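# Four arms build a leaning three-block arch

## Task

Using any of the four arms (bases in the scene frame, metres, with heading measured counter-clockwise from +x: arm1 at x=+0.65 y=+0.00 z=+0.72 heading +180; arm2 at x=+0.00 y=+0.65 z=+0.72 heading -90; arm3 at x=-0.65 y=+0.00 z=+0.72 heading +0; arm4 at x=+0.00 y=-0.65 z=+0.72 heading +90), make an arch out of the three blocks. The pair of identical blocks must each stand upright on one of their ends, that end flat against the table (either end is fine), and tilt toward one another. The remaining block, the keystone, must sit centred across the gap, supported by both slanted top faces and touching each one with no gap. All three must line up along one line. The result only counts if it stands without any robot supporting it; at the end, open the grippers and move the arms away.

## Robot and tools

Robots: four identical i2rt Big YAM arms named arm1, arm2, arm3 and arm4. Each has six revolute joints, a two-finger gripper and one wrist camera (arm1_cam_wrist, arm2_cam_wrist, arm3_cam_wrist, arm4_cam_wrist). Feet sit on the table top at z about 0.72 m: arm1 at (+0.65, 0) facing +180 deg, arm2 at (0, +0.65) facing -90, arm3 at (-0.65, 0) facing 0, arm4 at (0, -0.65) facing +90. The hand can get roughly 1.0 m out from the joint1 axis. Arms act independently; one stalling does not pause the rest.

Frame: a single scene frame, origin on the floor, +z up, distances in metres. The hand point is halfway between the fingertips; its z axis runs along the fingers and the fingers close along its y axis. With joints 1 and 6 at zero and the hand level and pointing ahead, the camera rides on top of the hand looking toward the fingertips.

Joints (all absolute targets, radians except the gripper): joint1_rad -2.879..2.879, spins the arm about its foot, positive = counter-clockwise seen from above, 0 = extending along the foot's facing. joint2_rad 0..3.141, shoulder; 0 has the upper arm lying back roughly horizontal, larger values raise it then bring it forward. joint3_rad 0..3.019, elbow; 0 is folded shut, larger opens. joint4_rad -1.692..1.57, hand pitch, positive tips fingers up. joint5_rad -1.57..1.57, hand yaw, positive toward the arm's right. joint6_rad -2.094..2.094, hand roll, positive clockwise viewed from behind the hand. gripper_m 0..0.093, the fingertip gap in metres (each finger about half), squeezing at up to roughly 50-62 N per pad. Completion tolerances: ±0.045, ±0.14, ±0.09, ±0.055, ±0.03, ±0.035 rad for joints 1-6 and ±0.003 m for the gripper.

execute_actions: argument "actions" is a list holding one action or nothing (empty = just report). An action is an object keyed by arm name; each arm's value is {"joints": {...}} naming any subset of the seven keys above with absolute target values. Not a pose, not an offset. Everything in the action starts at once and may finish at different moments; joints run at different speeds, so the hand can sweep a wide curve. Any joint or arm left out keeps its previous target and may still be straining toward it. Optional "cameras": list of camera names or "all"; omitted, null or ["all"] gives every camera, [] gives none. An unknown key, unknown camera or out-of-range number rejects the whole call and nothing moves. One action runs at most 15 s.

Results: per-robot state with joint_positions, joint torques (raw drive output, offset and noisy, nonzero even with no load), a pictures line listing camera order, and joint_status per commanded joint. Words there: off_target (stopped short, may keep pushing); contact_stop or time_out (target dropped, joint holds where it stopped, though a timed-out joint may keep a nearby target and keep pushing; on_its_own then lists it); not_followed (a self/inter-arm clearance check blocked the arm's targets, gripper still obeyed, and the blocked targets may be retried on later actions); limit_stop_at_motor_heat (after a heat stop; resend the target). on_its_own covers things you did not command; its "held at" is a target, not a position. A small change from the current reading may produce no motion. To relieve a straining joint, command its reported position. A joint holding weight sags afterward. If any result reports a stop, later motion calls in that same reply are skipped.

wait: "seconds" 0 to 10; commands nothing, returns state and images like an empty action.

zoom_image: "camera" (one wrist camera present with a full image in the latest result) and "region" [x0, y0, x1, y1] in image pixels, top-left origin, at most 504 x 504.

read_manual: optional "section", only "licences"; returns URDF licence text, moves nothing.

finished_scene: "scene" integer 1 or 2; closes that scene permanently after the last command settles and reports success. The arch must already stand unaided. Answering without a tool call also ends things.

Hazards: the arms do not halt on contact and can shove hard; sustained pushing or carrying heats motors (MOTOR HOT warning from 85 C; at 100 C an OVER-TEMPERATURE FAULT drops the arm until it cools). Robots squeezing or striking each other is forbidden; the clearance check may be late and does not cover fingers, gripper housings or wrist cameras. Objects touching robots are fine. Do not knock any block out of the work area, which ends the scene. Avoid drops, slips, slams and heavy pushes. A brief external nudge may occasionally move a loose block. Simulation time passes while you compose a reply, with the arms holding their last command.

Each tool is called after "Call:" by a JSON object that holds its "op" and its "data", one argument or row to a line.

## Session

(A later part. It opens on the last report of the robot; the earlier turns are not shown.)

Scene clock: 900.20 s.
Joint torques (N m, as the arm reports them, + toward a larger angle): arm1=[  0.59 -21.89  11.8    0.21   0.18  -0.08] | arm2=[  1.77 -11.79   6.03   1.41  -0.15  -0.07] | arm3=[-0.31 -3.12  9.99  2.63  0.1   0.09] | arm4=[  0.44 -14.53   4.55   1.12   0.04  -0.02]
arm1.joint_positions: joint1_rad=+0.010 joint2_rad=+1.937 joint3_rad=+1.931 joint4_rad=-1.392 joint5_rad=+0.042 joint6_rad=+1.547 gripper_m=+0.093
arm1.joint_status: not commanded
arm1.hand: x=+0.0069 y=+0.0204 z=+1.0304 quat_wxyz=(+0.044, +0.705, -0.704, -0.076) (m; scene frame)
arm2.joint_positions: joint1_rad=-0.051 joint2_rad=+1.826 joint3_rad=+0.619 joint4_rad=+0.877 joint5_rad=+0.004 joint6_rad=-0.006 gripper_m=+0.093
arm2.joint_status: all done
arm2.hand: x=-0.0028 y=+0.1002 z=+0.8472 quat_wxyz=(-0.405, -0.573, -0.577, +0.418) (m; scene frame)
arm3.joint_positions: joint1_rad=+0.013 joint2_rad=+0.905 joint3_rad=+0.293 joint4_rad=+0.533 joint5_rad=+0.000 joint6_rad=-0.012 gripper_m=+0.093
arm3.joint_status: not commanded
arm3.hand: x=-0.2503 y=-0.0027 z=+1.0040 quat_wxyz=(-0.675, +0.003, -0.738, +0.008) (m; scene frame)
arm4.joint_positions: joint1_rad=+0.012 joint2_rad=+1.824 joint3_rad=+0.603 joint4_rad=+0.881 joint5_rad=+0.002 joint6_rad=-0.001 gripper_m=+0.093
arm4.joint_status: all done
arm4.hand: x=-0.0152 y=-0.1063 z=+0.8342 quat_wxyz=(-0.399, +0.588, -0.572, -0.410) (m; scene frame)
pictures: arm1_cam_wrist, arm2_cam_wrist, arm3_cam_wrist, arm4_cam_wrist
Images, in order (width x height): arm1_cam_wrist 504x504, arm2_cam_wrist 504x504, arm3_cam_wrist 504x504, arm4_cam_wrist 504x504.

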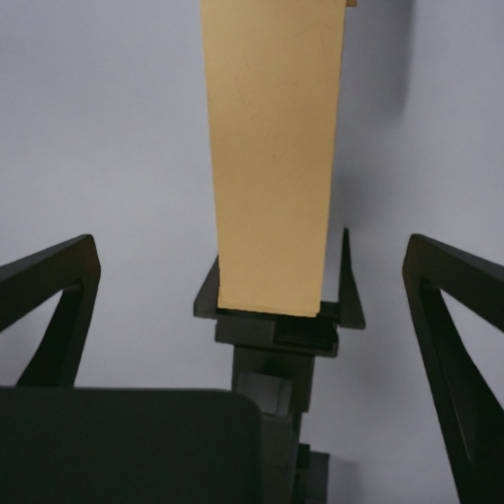

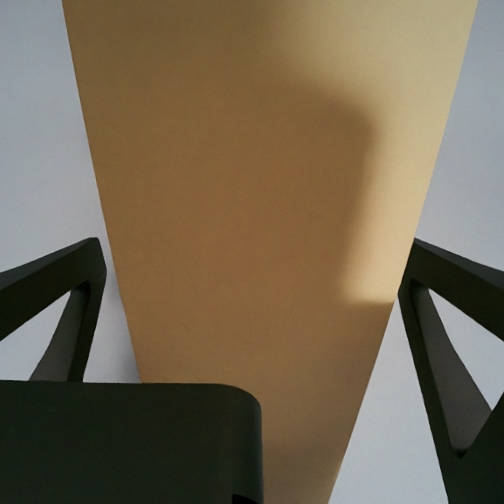

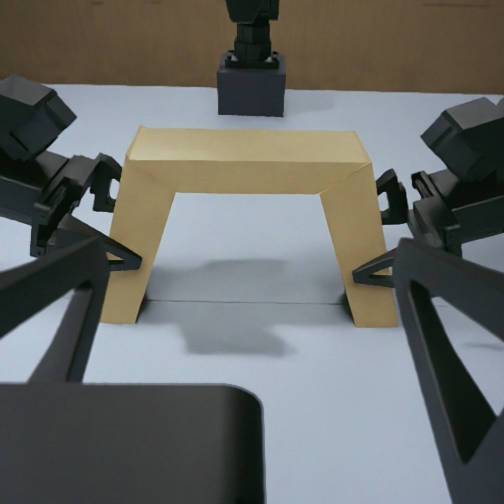

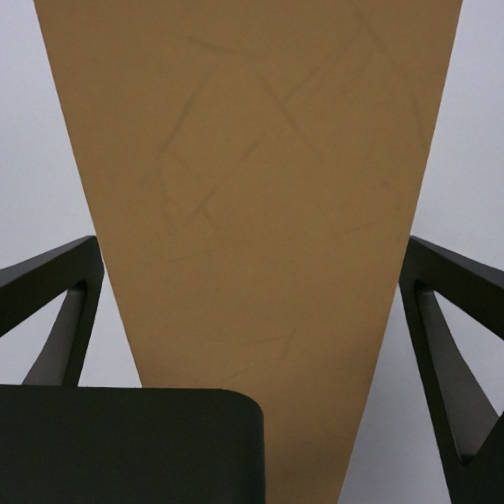

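Call:
{"op": "execute_actions", "data": {
  "actions": [
    {"arm1":{"joints":{"joint2_rad":1.85,"joint3_rad":2.1,"joint4_rad":-1.69,"joint6_rad":-1.59}},"arm2":{"joints":{"joint3_rad":0.32,"joint4_rad":1.2}},"arm4":{"joints":{"joint3_rad":0.31,"joint4_rad":1.2}}}
  ]
}}

Scene clock: 919.23 s.
Joint torques (N m, as the arm reports them, + toward a larger angle): arm1=[  0.48 -19.56  12.68   0.02   0.01  -0.05] | arm2=[ 1.85 -8.93  2.08  2.43 -0.15 -0.08] | arm3=[-0.32 -3.13 10.    2.61  0.1   0.08] | arm4=[  0.47 -10.57   1.96   2.31   0.04  -0.02]
arm1.joint_positions: joint1_rad=+0.010 joint2_rad=+1.836 joint3_rad=+2.072 joint4_rad=-1.680 joint5_rad=+0.042 joint6_rad=-1.581 gripper_m=+0.093
arm1.joint_status: all done
arm1.hand: x=+0.0630 y=+0.0193 z=+1.1388 quat_wxyz=(-0.059, +0.710, +0.701, -0.029) (m; scene frame)
arm2.joint_positions: joint1_rad=-0.051 joint2_rad=+1.826 joint3_rad=+0.322 joint4_rad=+1.186 joint5_rad=+0.004 joint6_rad=-0.006 gripper_m=+0.093
arm2.joint_status: all done
arm2.hand: x=-0.0026 y=+0.2098 z=+0.8257 quat_wxyz=(-0.408, -0.571, -0.575, +0.421) (m; scene frame)
arm3.joint_positions: joint1_rad=+0.013 joint2_rad=+0.905 joint3_rad=+0.293 joint4_rad=+0.533 joint5_rad=+0.000 joint6_rad=-0.012 gripper_m=+0.093
arm3.joint_status: not commanded
arm3.hand: x=-0.2503 y=-0.0027 z=+1.0040 quat_wxyz=(-0.675, +0.003, -0.738, +0.008) (m; scene frame)
arm4.joint_positions: joint1_rad=+0.012 joint2_rad=+1.824 joint3_rad=+0.307 joint4_rad=+1.180 joint5_rad=+0.002 joint6_rad=-0.001 gripper_m=+0.093
arm4.joint_status: all done
arm4.hand: x=-0.0120 y=-0.2170 z=+0.8133 quat_wxyz=(-0.400, +0.588, -0.571, -0.411) (m; scene frame)
pictures: arm1_cam_wrist, arm2_cam_wrist, arm3_cam_wrist, arm4_cam_wrist
Images, in order (width x height): arm1_cam_wrist 504x504, arm2_cam_wrist 504x504, arm3_cam_wrist 504x504, arm4_cam_wrist 504x504.

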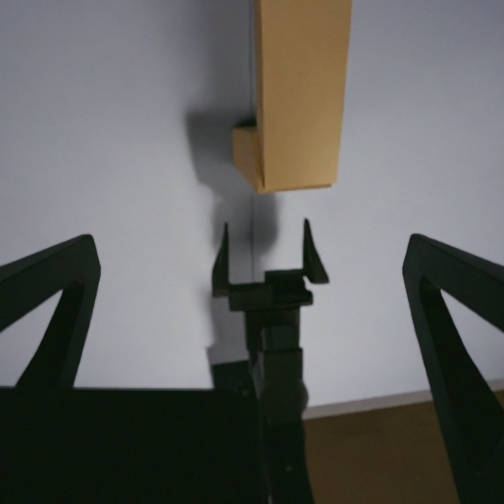

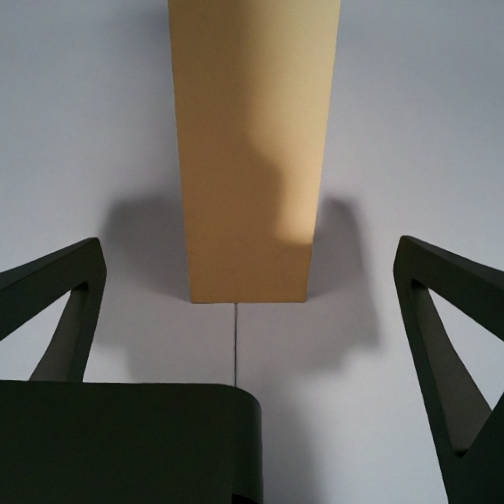

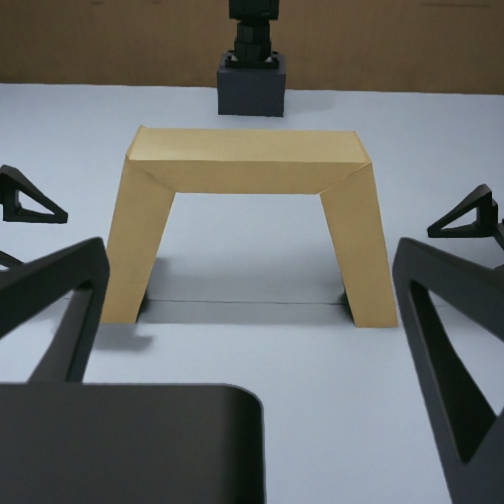

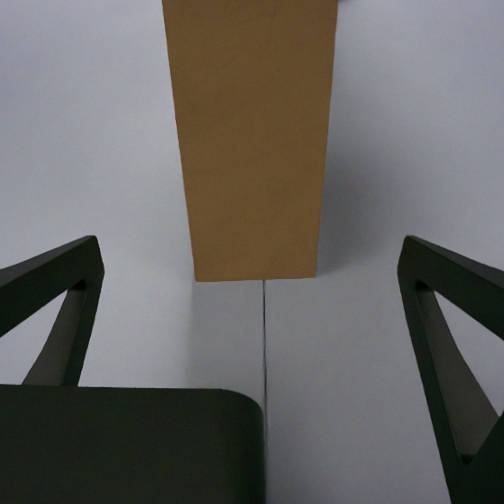

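Call:
{"op": "zoom_image", "data": {
  "camera": "arm1_cam_wrist",
  "region": [200, 80, 380, 260]
}}

Call:
{"op": "zoom_image", "data": {
  "camera": "arm3_cam_wrist",
  "region": [100, 100, 420, 230]
}}

Region (200, 80, 380, 260) of arm1_cam_wrist's 504x504 image, scaled by 2.800, with more detail than that image has.

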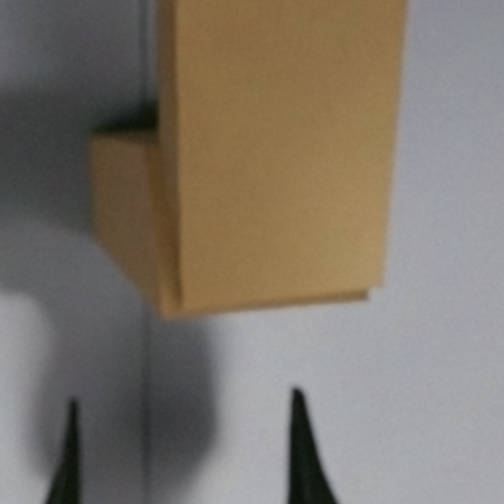

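Region (100, 100, 420, 230) of arm3_cam_wrist's 504x504 image, scaled by 1.575, with more detail than that image has; it fills the top 205 rows of this view, and the rest is white.

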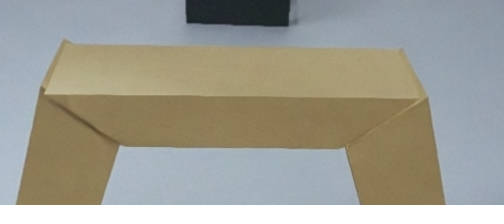

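Call:
{"op": "execute_actions", "data": {
  "actions": [
    {"arm2":{"joints":{"joint3_rad":0.485,"joint4_rad":1.475}},"arm4":{"joints":{"joint4_rad":1.5}}}
  ]
}}

Scene clock: 1040.27 s.
Joint torques (N m, as the arm reports them, + toward a larger angle): arm1=[  0.57 -19.68  12.67   0.05   0.    -0.07] | arm2=[  1.87 -10.25   3.68   2.39  -0.16  -0.07] | arm3=[-0.25 -3.1   9.98  2.65  0.1   0.09] | arm4=[  0.51 -10.75   1.97   2.27   0.03  -0.02]
arm1.joint_positions: joint1_rad=+0.010 joint2_rad=+1.836 joint3_rad=+2.072 joint4_rad=-1.680 joint5_rad=+0.042 joint6_rad=-1.581 gripper_m=+0.093
arm1.joint_status: not commanded
arm1.hand: x=+0.0630 y=+0.0193 z=+1.1388 quat_wxyz=(-0.059, +0.710, +0.701, -0.029) (m; scene frame)
arm2.joint_positions: joint1_rad=-0.051 joint2_rad=+1.826 joint3_rad=+0.483 joint4_rad=+1.461 joint5_rad=+0.004 joint6_rad=-0.006 gripper_m=+0.093
arm2.joint_status: all done
arm2.hand: x=-0.0016 y=+0.1382 z=+0.9405 quat_wxyz=(-0.522, -0.467, -0.472, +0.535) (m; scene frame)
arm3.joint_positions: joint1_rad=+0.013 joint2_rad=+0.905 joint3_rad=+0.293 joint4_rad=+0.533 joint5_rad=+0.000 joint6_rad=-0.012 gripper_m=+0.093
arm3.joint_status: not commanded
arm3.hand: x=-0.2503 y=-0.0027 z=+1.0040 quat_wxyz=(-0.675, +0.003, -0.738, +0.008) (m; scene frame)
arm4.joint_positions: joint1_rad=+0.012 joint2_rad=+1.824 joint3_rad=+0.307 joint4_rad=+1.480 joint5_rad=+0.002 joint6_rad=-0.001 gripper_m=+0.093
arm4.joint_status: all done
arm4.hand: x=-0.0123 y=-0.2023 z=+0.8853 quat_wxyz=(-0.480, +0.519, -0.506, -0.494) (m; scene frame)
pictures: arm1_cam_wrist, arm2_cam_wrist, arm3_cam_wrist, arm4_cam_wrist
Images, in order (width x height): arm1_cam_wrist 504x504, arm2_cam_wrist 504x504, arm3_cam_wrist 504x504, arm4_cam_wrist 504x504.

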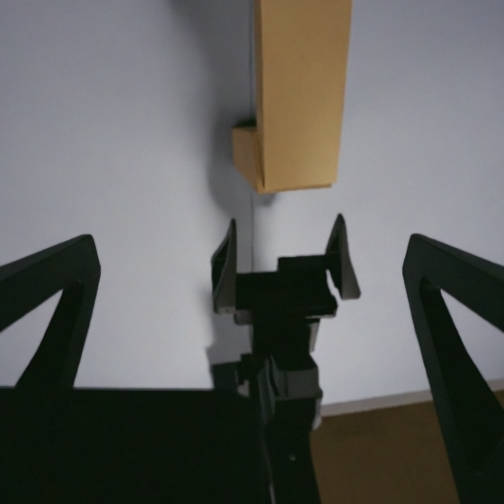

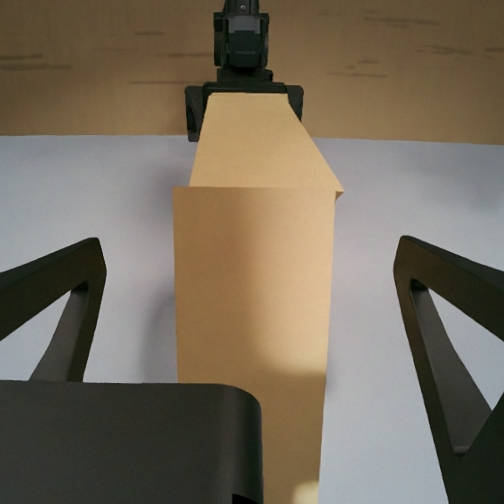

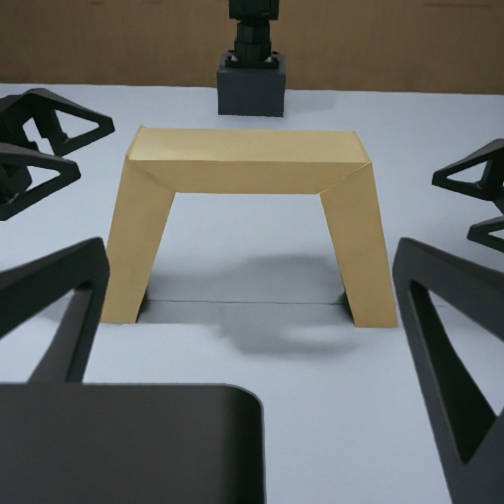

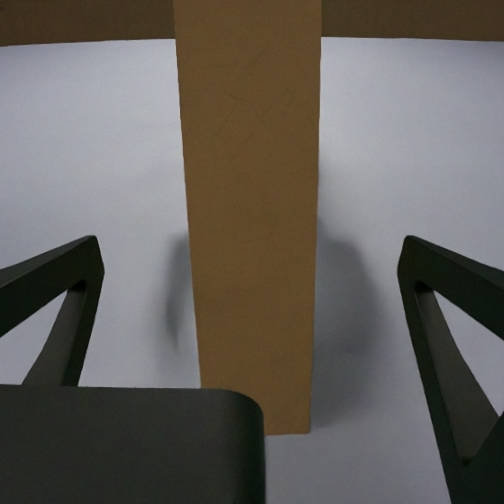

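Call:
{"op": "execute_actions", "data": {
  "actions": [
    {"arm2":{"joints":{"joint3_rad":0.668,"joint4_rad":1.128}}}
  ]
}}

Scene clock: 1062.00 s.
Joint torques (N m, as the arm reports them, + toward a larger angle): arm1=[  0.75 -19.68  12.7   -0.02   0.01  -0.06] | arm2=[  1.74 -12.23   5.86   1.43  -0.16  -0.07] | arm3=[-0.29 -3.12 10.    2.59  0.11  0.08] | arm4=[  0.51 -10.79   1.97   2.32   0.04  -0.02]
arm1.joint_positions: joint1_rad=+0.010 joint2_rad=+1.836 joint3_rad=+2.072 joint4_rad=-1.680 joint5_rad=+0.042 joint6_rad=-1.581 gripper_m=+0.093
arm1.joint_status: not commanded
arm1.hand: x=+0.0630 y=+0.0193 z=+1.1388 quat_wxyz=(-0.059, +0.710, +0.701, -0.029) (m; scene frame)
arm2.joint_positions: joint1_rad=-0.051 joint2_rad=+1.826 joint3_rad=+0.655 joint4_rad=+1.138 joint5_rad=+0.004 joint6_rad=-0.006 gripper_m=+0.093
arm2.joint_status: all done
arm2.hand: x=-0.0020 y=+0.0743 z=+0.9237 quat_wxyz=(-0.485, -0.506, -0.511, +0.498) (m; scene frame)
arm3.joint_positions: joint1_rad=+0.013 joint2_rad=+0.905 joint3_rad=+0.293 joint4_rad=+0.533 joint5_rad=+0.000 joint6_rad=-0.012 gripper_m=+0.093
arm3.joint_status: not commanded
arm3.hand: x=-0.2503 y=-0.0027 z=+1.0040 quat_wxyz=(-0.675, +0.003, -0.738, +0.008) (m; scene frame)
arm4.joint_positions: joint1_rad=+0.012 joint2_rad=+1.824 joint3_rad=+0.307 joint4_rad=+1.480 joint5_rad=+0.002 joint6_rad=-0.001 gripper_m=+0.093
arm4.joint_status: not commanded
arm4.hand: x=-0.0123 y=-0.2023 z=+0.8853 quat_wxyz=(-0.480, +0.519, -0.506, -0.494) (m; scene frame)
pictures: arm1_cam_wrist, arm2_cam_wrist, arm3_cam_wrist, arm4_cam_wrist
Images, in order (width x height): arm1_cam_wrist 504x504, arm2_cam_wrist 504x504, arm3_cam_wrist 504x504, arm4_cam_wrist 504x504.

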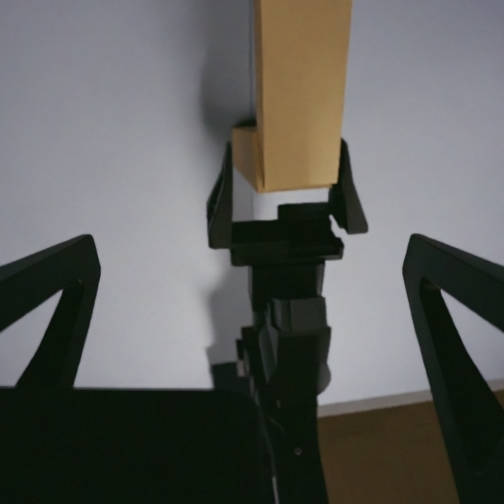

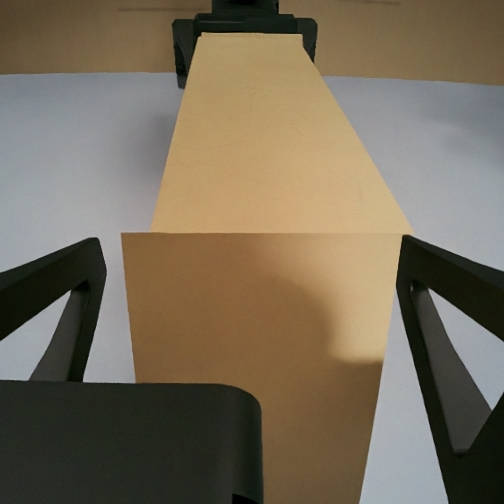

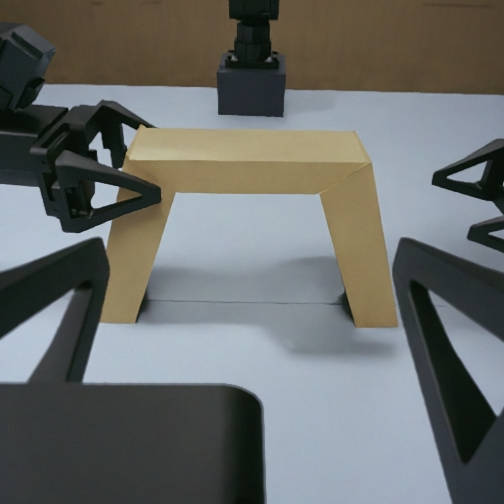

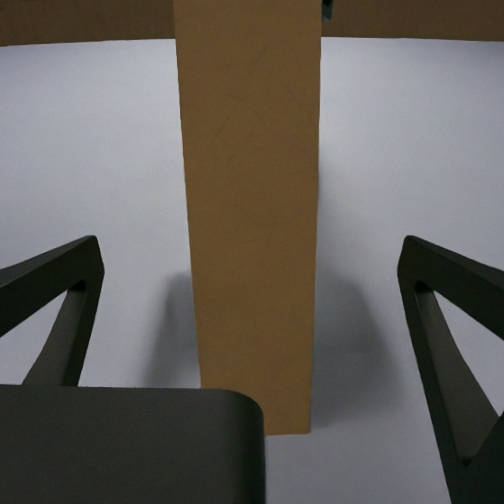

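Call:
{"op": "execute_actions", "data": {
  "actions": [
    {"arm2":{"joints":{"joint3_rad":0.69,"joint4_rad":1.195}}}
  ]
}}

Scene clock: 1075.50 s.
Joint torques (N m, as the arm reports them, + toward a larger angle): arm1=[  0.62 -19.58  12.71   0.04   0.    -0.08] | arm2=[  1.78 -12.28   7.19   2.4   -0.16  -0.07] | arm3=[-0.3  -3.1   9.99  2.65  0.1   0.09] | arm4=[  0.48 -10.58   1.98   2.32   0.04  -0.02]
arm1.joint_positions: joint1_rad=+0.010 joint2_rad=+1.836 joint3_rad=+2.072 joint4_rad=-1.680 joint5_rad=+0.042 joint6_rad=-1.581 gripper_m=+0.093
arm1.joint_status: not commanded
arm1.hand: x=+0.0630 y=+0.0193 z=+1.1388 quat_wxyz=(-0.059, +0.710, +0.701, -0.029) (m; scene frame)
arm2.joint_positions: joint1_rad=-0.051 joint2_rad=+1.826 joint3_rad=+0.658 joint4_rad=+1.180 joint5_rad=+0.004 joint6_rad=-0.006 gripper_m=+0.093
arm2.joint_status: all done
arm2.hand: x=-0.0019 y=+0.0732 z=+0.9353 quat_wxyz=(-0.497, -0.495, -0.499, +0.509) (m; scene frame)
arm3.joint_positions: joint1_rad=+0.013 joint2_rad=+0.905 joint3_rad=+0.293 joint4_rad=+0.533 joint5_rad=+0.000 joint6_rad=-0.012 gripper_m=+0.093
arm3.joint_status: not commanded
arm3.hand: x=-0.2503 y=-0.0027 z=+1.0040 quat_wxyz=(-0.675, +0.003, -0.738, +0.008) (m; scene frame)
arm4.joint_positions: joint1_rad=+0.012 joint2_rad=+1.824 joint3_rad=+0.307 joint4_rad=+1.480 joint5_rad=+0.002 joint6_rad=-0.001 gripper_m=+0.093
arm4.joint_status: not commanded
arm4.hand: x=-0.0123 y=-0.2023 z=+0.8853 quat_wxyz=(-0.480, +0.519, -0.506, -0.494) (m; scene frame)
pictures: arm1_cam_wrist, arm2_cam_wrist, arm3_cam_wrist, arm4_cam_wrist
Images, in order (width x height): arm1_cam_wrist 504x504, arm2_cam_wrist 504x504, arm3_cam_wrist 504x504, arm4_cam_wrist 504x504.

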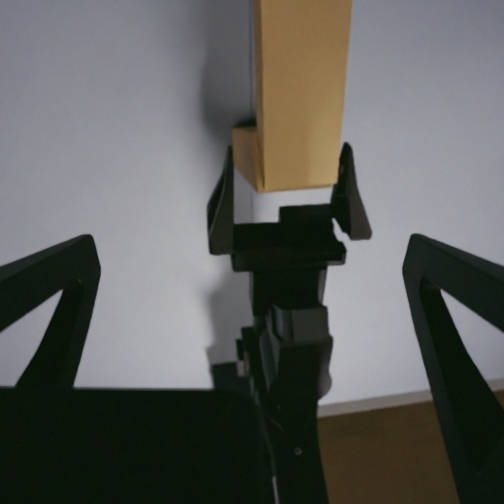

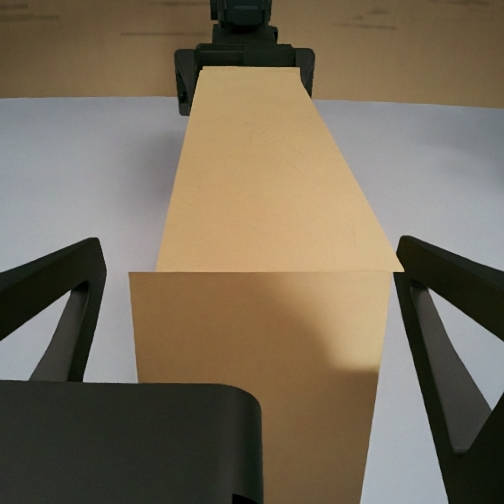

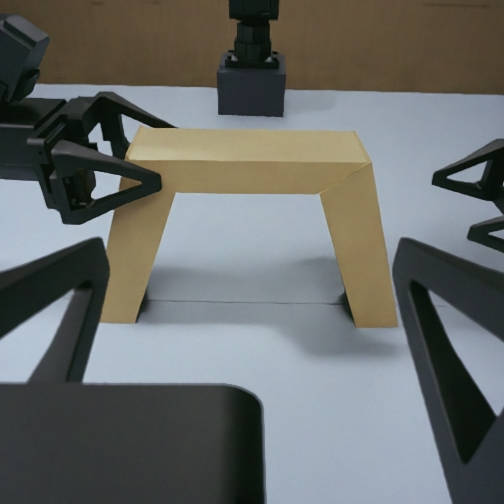

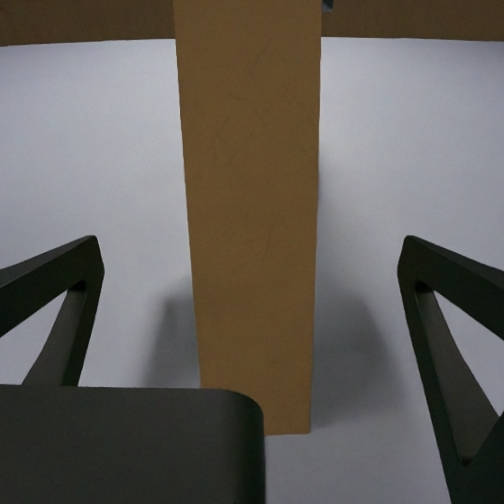

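Call:
{"op": "execute_actions", "data": {
  "actions": [
    {"arm2":{"joints":{"gripper_m":0.056}}}
  ]
}}

Scene clock: 1078.90 s.
Joint torques (N m, as the arm reports them, + toward a larger angle): arm1=[  0.58 -19.61  12.69   0.01   0.01  -0.07] | arm2=[  1.78 -12.21   7.19   2.41  -0.17  -0.08] | arm3=[-0.23 -3.03  9.98  2.63  0.11  0.09] | arm4=[  0.43 -10.77   1.95   2.31   0.04  -0.02]
arm1.joint_positions: joint1_rad=+0.010 joint2_rad=+1.836 joint3_rad=+2.072 joint4_rad=-1.680 joint5_rad=+0.042 joint6_rad=-1.581 gripper_m=+0.093
arm1.joint_status: not commanded
arm1.hand: x=+0.0630 y=+0.0193 z=+1.1388 quat_wxyz=(-0.059, +0.710, +0.701, -0.029) (m; scene frame)
arm2.joint_positions: joint1_rad=-0.051 joint2_rad=+1.826 joint3_rad=+0.658 joint4_rad=+1.181 joint5_rad=+0.005 joint6_rad=-0.006 gripper_m=+0.060
arm2.joint_status: gripper_m off_target (ended at +0.060, target +0.056)
arm2.hand: x=-0.0020 y=+0.0732 z=+0.9354 quat_wxyz=(-0.497, -0.495, -0.499, +0.510) (m; scene frame)
arm3.joint_positions: joint1_rad=+0.013 joint2_rad=+0.905 joint3_rad=+0.293 joint4_rad=+0.533 joint5_rad=+0.000 joint6_rad=-0.012 gripper_m=+0.093
arm3.joint_status: not commanded
arm3.hand: x=-0.2503 y=-0.0027 z=+1.0040 quat_wxyz=(-0.675, +0.003, -0.738, +0.008) (m; scene frame)
arm4.joint_positions: joint1_rad=+0.012 joint2_rad=+1.824 joint3_rad=+0.307 joint4_rad=+1.480 joint5_rad=+0.002 joint6_rad=-0.001 gripper_m=+0.093
arm4.joint_status: not commanded
arm4.hand: x=-0.0123 y=-0.2023 z=+0.8853 quat_wxyz=(-0.480, +0.519, -0.506, -0.494) (m; scene frame)
pictures: arm1_cam_wrist, arm2_cam_wrist, arm3_cam_wrist, arm4_cam_wrist
Images, in order (width x height): arm1_cam_wrist 504x504, arm2_cam_wrist 504x504, arm3_cam_wrist 504x504, arm4_cam_wrist 504x504.

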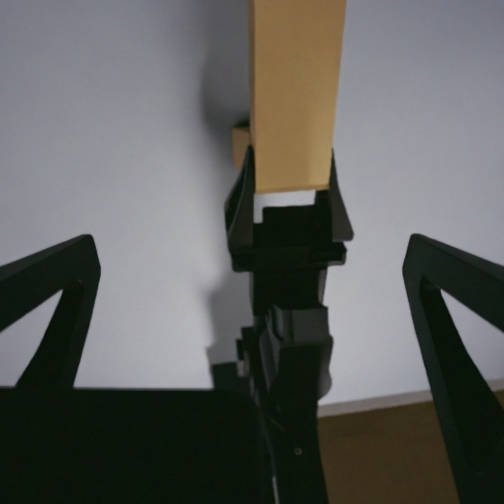

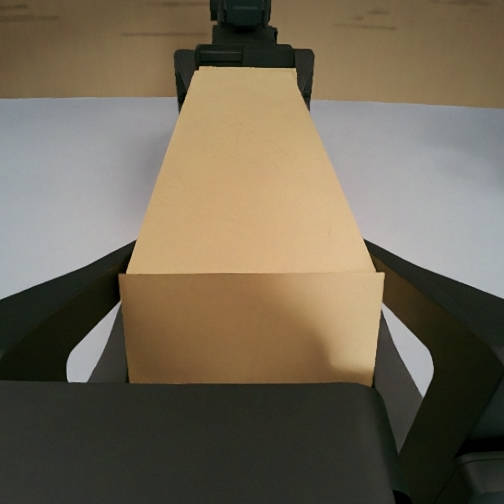

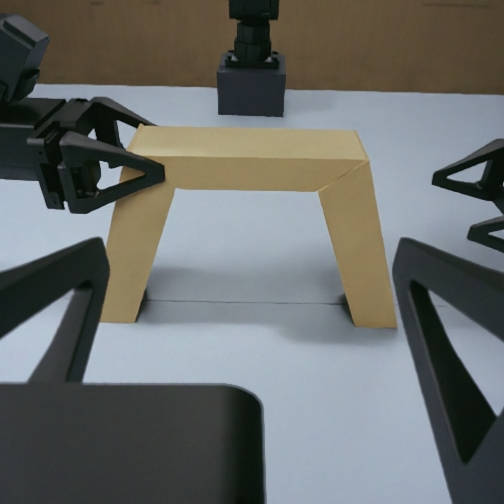

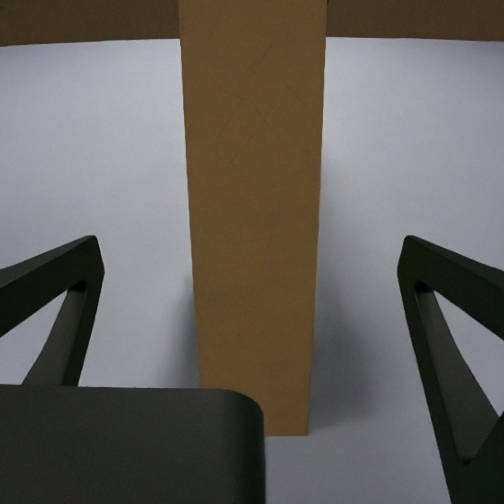

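Call:
{"op": "execute_actions", "data": {
  "actions": [
    {"arm2":{"joints":{"gripper_m":0.093}}}
  ]
}}

Scene clock: 1082.50 s.
Joint torques (N m, as the arm reports them, + toward a larger angle): arm1=[  0.56 -19.69  12.71   0.05   0.01  -0.08] | arm2=[  1.75 -12.33   7.18   2.37  -0.16  -0.07] | arm3=[-0.35 -3.04  9.96  2.64  0.1   0.09] | arm4=[  0.37 -10.67   1.95   2.32   0.04  -0.03]
arm1.joint_positions: joint1_rad=+0.010 joint2_rad=+1.836 joint3_rad=+2.072 joint4_rad=-1.680 joint5_rad=+0.042 joint6_rad=-1.581 gripper_m=+0.093
arm1.joint_status: not commanded
arm1.hand: x=+0.0630 y=+0.0193 z=+1.1388 quat_wxyz=(-0.059, +0.710, +0.701, -0.029) (m; scene frame)
arm2.joint_positions: joint1_rad=-0.051 joint2_rad=+1.826 joint3_rad=+0.658 joint4_rad=+1.181 joint5_rad=+0.004 joint6_rad=-0.006 gripper_m=+0.093
arm2.joint_status: all done
arm2.hand: x=-0.0020 y=+0.0732 z=+0.9354 quat_wxyz=(-0.497, -0.495, -0.499, +0.509) (m; scene frame)
arm3.joint_positions: joint1_rad=+0.013 joint2_rad=+0.905 joint3_rad=+0.293 joint4_rad=+0.533 joint5_rad=+0.000 joint6_rad=-0.012 gripper_m=+0.093
arm3.joint_status: not commanded
arm3.hand: x=-0.2503 y=-0.0027 z=+1.0040 quat_wxyz=(-0.675, +0.003, -0.738, +0.008) (m; scene frame)
arm4.joint_positions: joint1_rad=+0.012 joint2_rad=+1.824 joint3_rad=+0.307 joint4_rad=+1.480 joint5_rad=+0.002 joint6_rad=-0.001 gripper_m=+0.093
arm4.joint_status: not commanded
arm4.hand: x=-0.0123 y=-0.2023 z=+0.8853 quat_wxyz=(-0.480, +0.519, -0.506, -0.494) (m; scene frame)
pictures: arm1_cam_wrist, arm2_cam_wrist, arm3_cam_wrist, arm4_cam_wrist
Images, in order (width x height): arm1_cam_wrist 504x504, arm2_cam_wrist 504x504, arm3_cam_wrist 504x504, arm4_cam_wrist 504x504.

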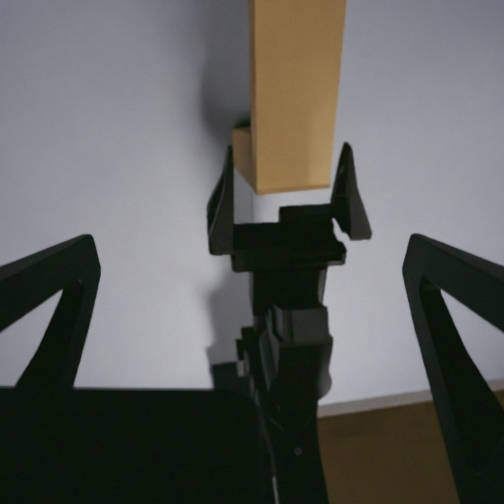

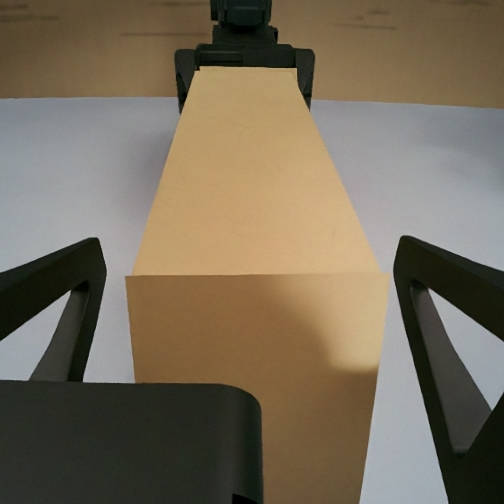

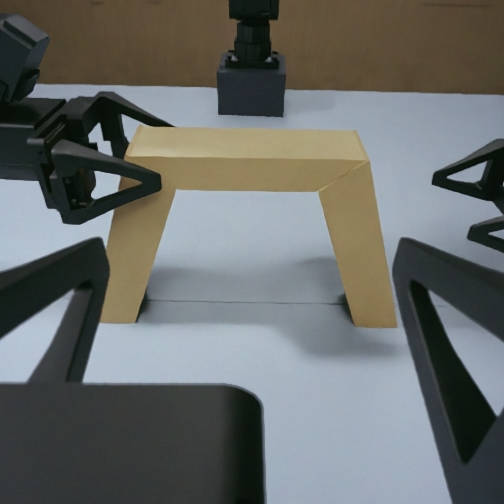

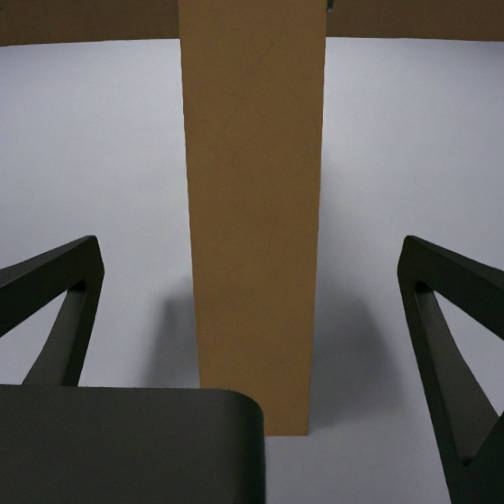

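Call:
{"op": "execute_actions", "data": {
  "actions": [
    {"arm1":{"joints":{"joint2_rad":1.25}},"arm2":{"joints":{"joint2_rad":1.25,"joint3_rad":0.4}},"arm4":{"joints":{"joint2_rad":1.25}},"arm3":{"joints":{"joint2_rad":0.5,"joint4_rad":0.15}}}
  ]
}}

Scene clock: 1113.53 s.
Joint torques (N m, as the arm reports them, + toward a larger angle): arm1=[ 0.58 -7.29  9.26  1.12  0.04 -0.01] | arm2=[ 1.95 -6.11  6.43  1.9  -0.16 -0.07] | arm3=[-0.25  0.66 11.45  1.51  0.1   0.08] | arm4=[ 0.46 -5.98  5.45  1.66  0.04 -0.02]
arm1.joint_positions: joint1_rad=+0.010 joint2_rad=+1.251 joint3_rad=+2.085 joint4_rad=-1.682 joint5_rad=+0.042 joint6_rad=-1.582 gripper_m=+0.093
arm1.joint_status: all done
arm1.hand: x=+0.2651 y=+0.0152 z=+1.4256 quat_wxyz=(-0.267, +0.669, +0.653, -0.232) (m; scene frame)
arm2.joint_positions: joint1_rad=-0.051 joint2_rad=+1.246 joint3_rad=+0.410 joint4_rad=+1.187 joint5_rad=+0.004 joint6_rad=-0.006 gripper_m=+0.093
arm2.joint_status: all done
arm2.hand: x=+0.0007 y=+0.1994 z=+1.1163 quat_wxyz=(-0.574, -0.403, -0.408, +0.586) (m; scene frame)
arm3.joint_positions: joint1_rad=+0.013 joint2_rad=+0.499 joint3_rad=+0.293 joint4_rad=+0.159 joint5_rad=+0.000 joint6_rad=-0.012 gripper_m=+0.093
arm3.joint_status: all done
arm3.hand: x=-0.3075 y=-0.0021 z=+1.0548 quat_wxyz=(-0.686, +0.003, -0.727, +0.009) (m; scene frame)
arm4.joint_positions: joint1_rad=+0.012 joint2_rad=+1.257 joint3_rad=+0.307 joint4_rad=+1.488 joint5_rad=+0.002 joint6_rad=-0.001 gripper_m=+0.093
arm4.joint_status: all done
arm4.hand: x=-0.0107 y=-0.2449 z=+1.1234 quat_wxyz=(-0.604, +0.357, -0.349, -0.621) (m; scene frame)
pictures: arm1_cam_wrist, arm2_cam_wrist, arm3_cam_wrist, arm4_cam_wrist
Images, in order (width x height): arm1_cam_wrist 504x504, arm2_cam_wrist 504x504, arm3_cam_wrist 504x504, arm4_cam_wrist 504x504.

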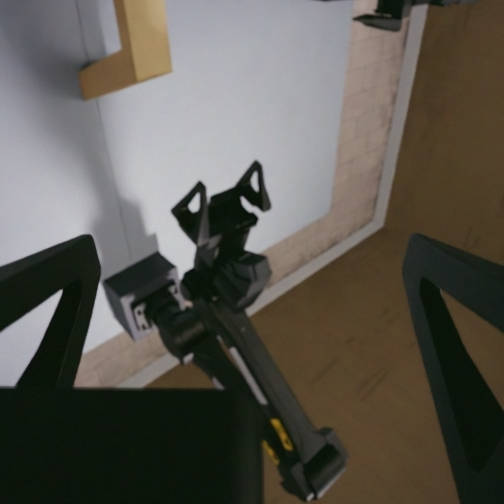

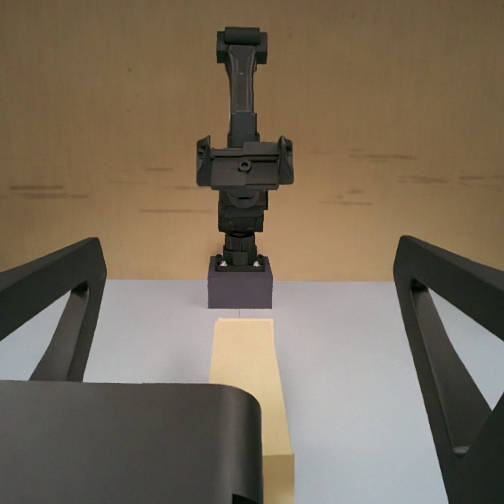

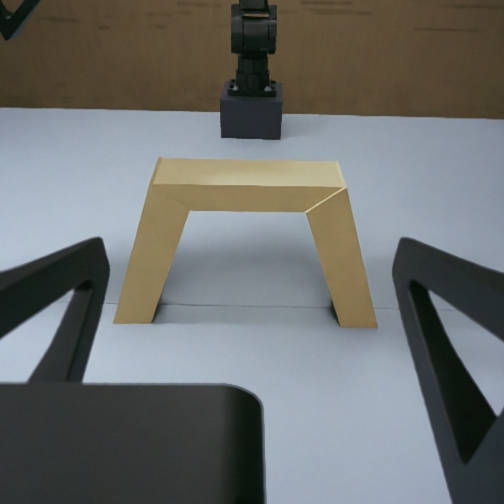

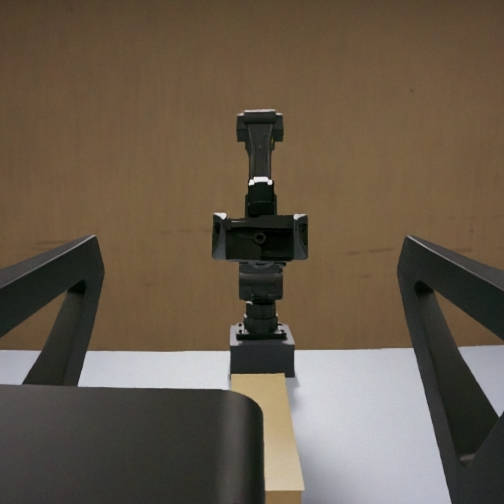

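Call:
{"op": "zoom_image", "data": {
  "camera": "arm3_cam_wrist",
  "region": [100, 140, 400, 340]
}}

Region (100, 140, 400, 340) of arm3_cam_wrist's 504x504 image, scaled by 1.680, with more detail than that image has.

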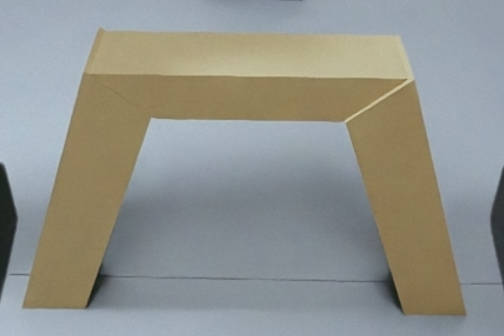

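Call:
{"op": "finished_scene", "data": {
  "scene": 2
}}

The scene is finished: the task was done.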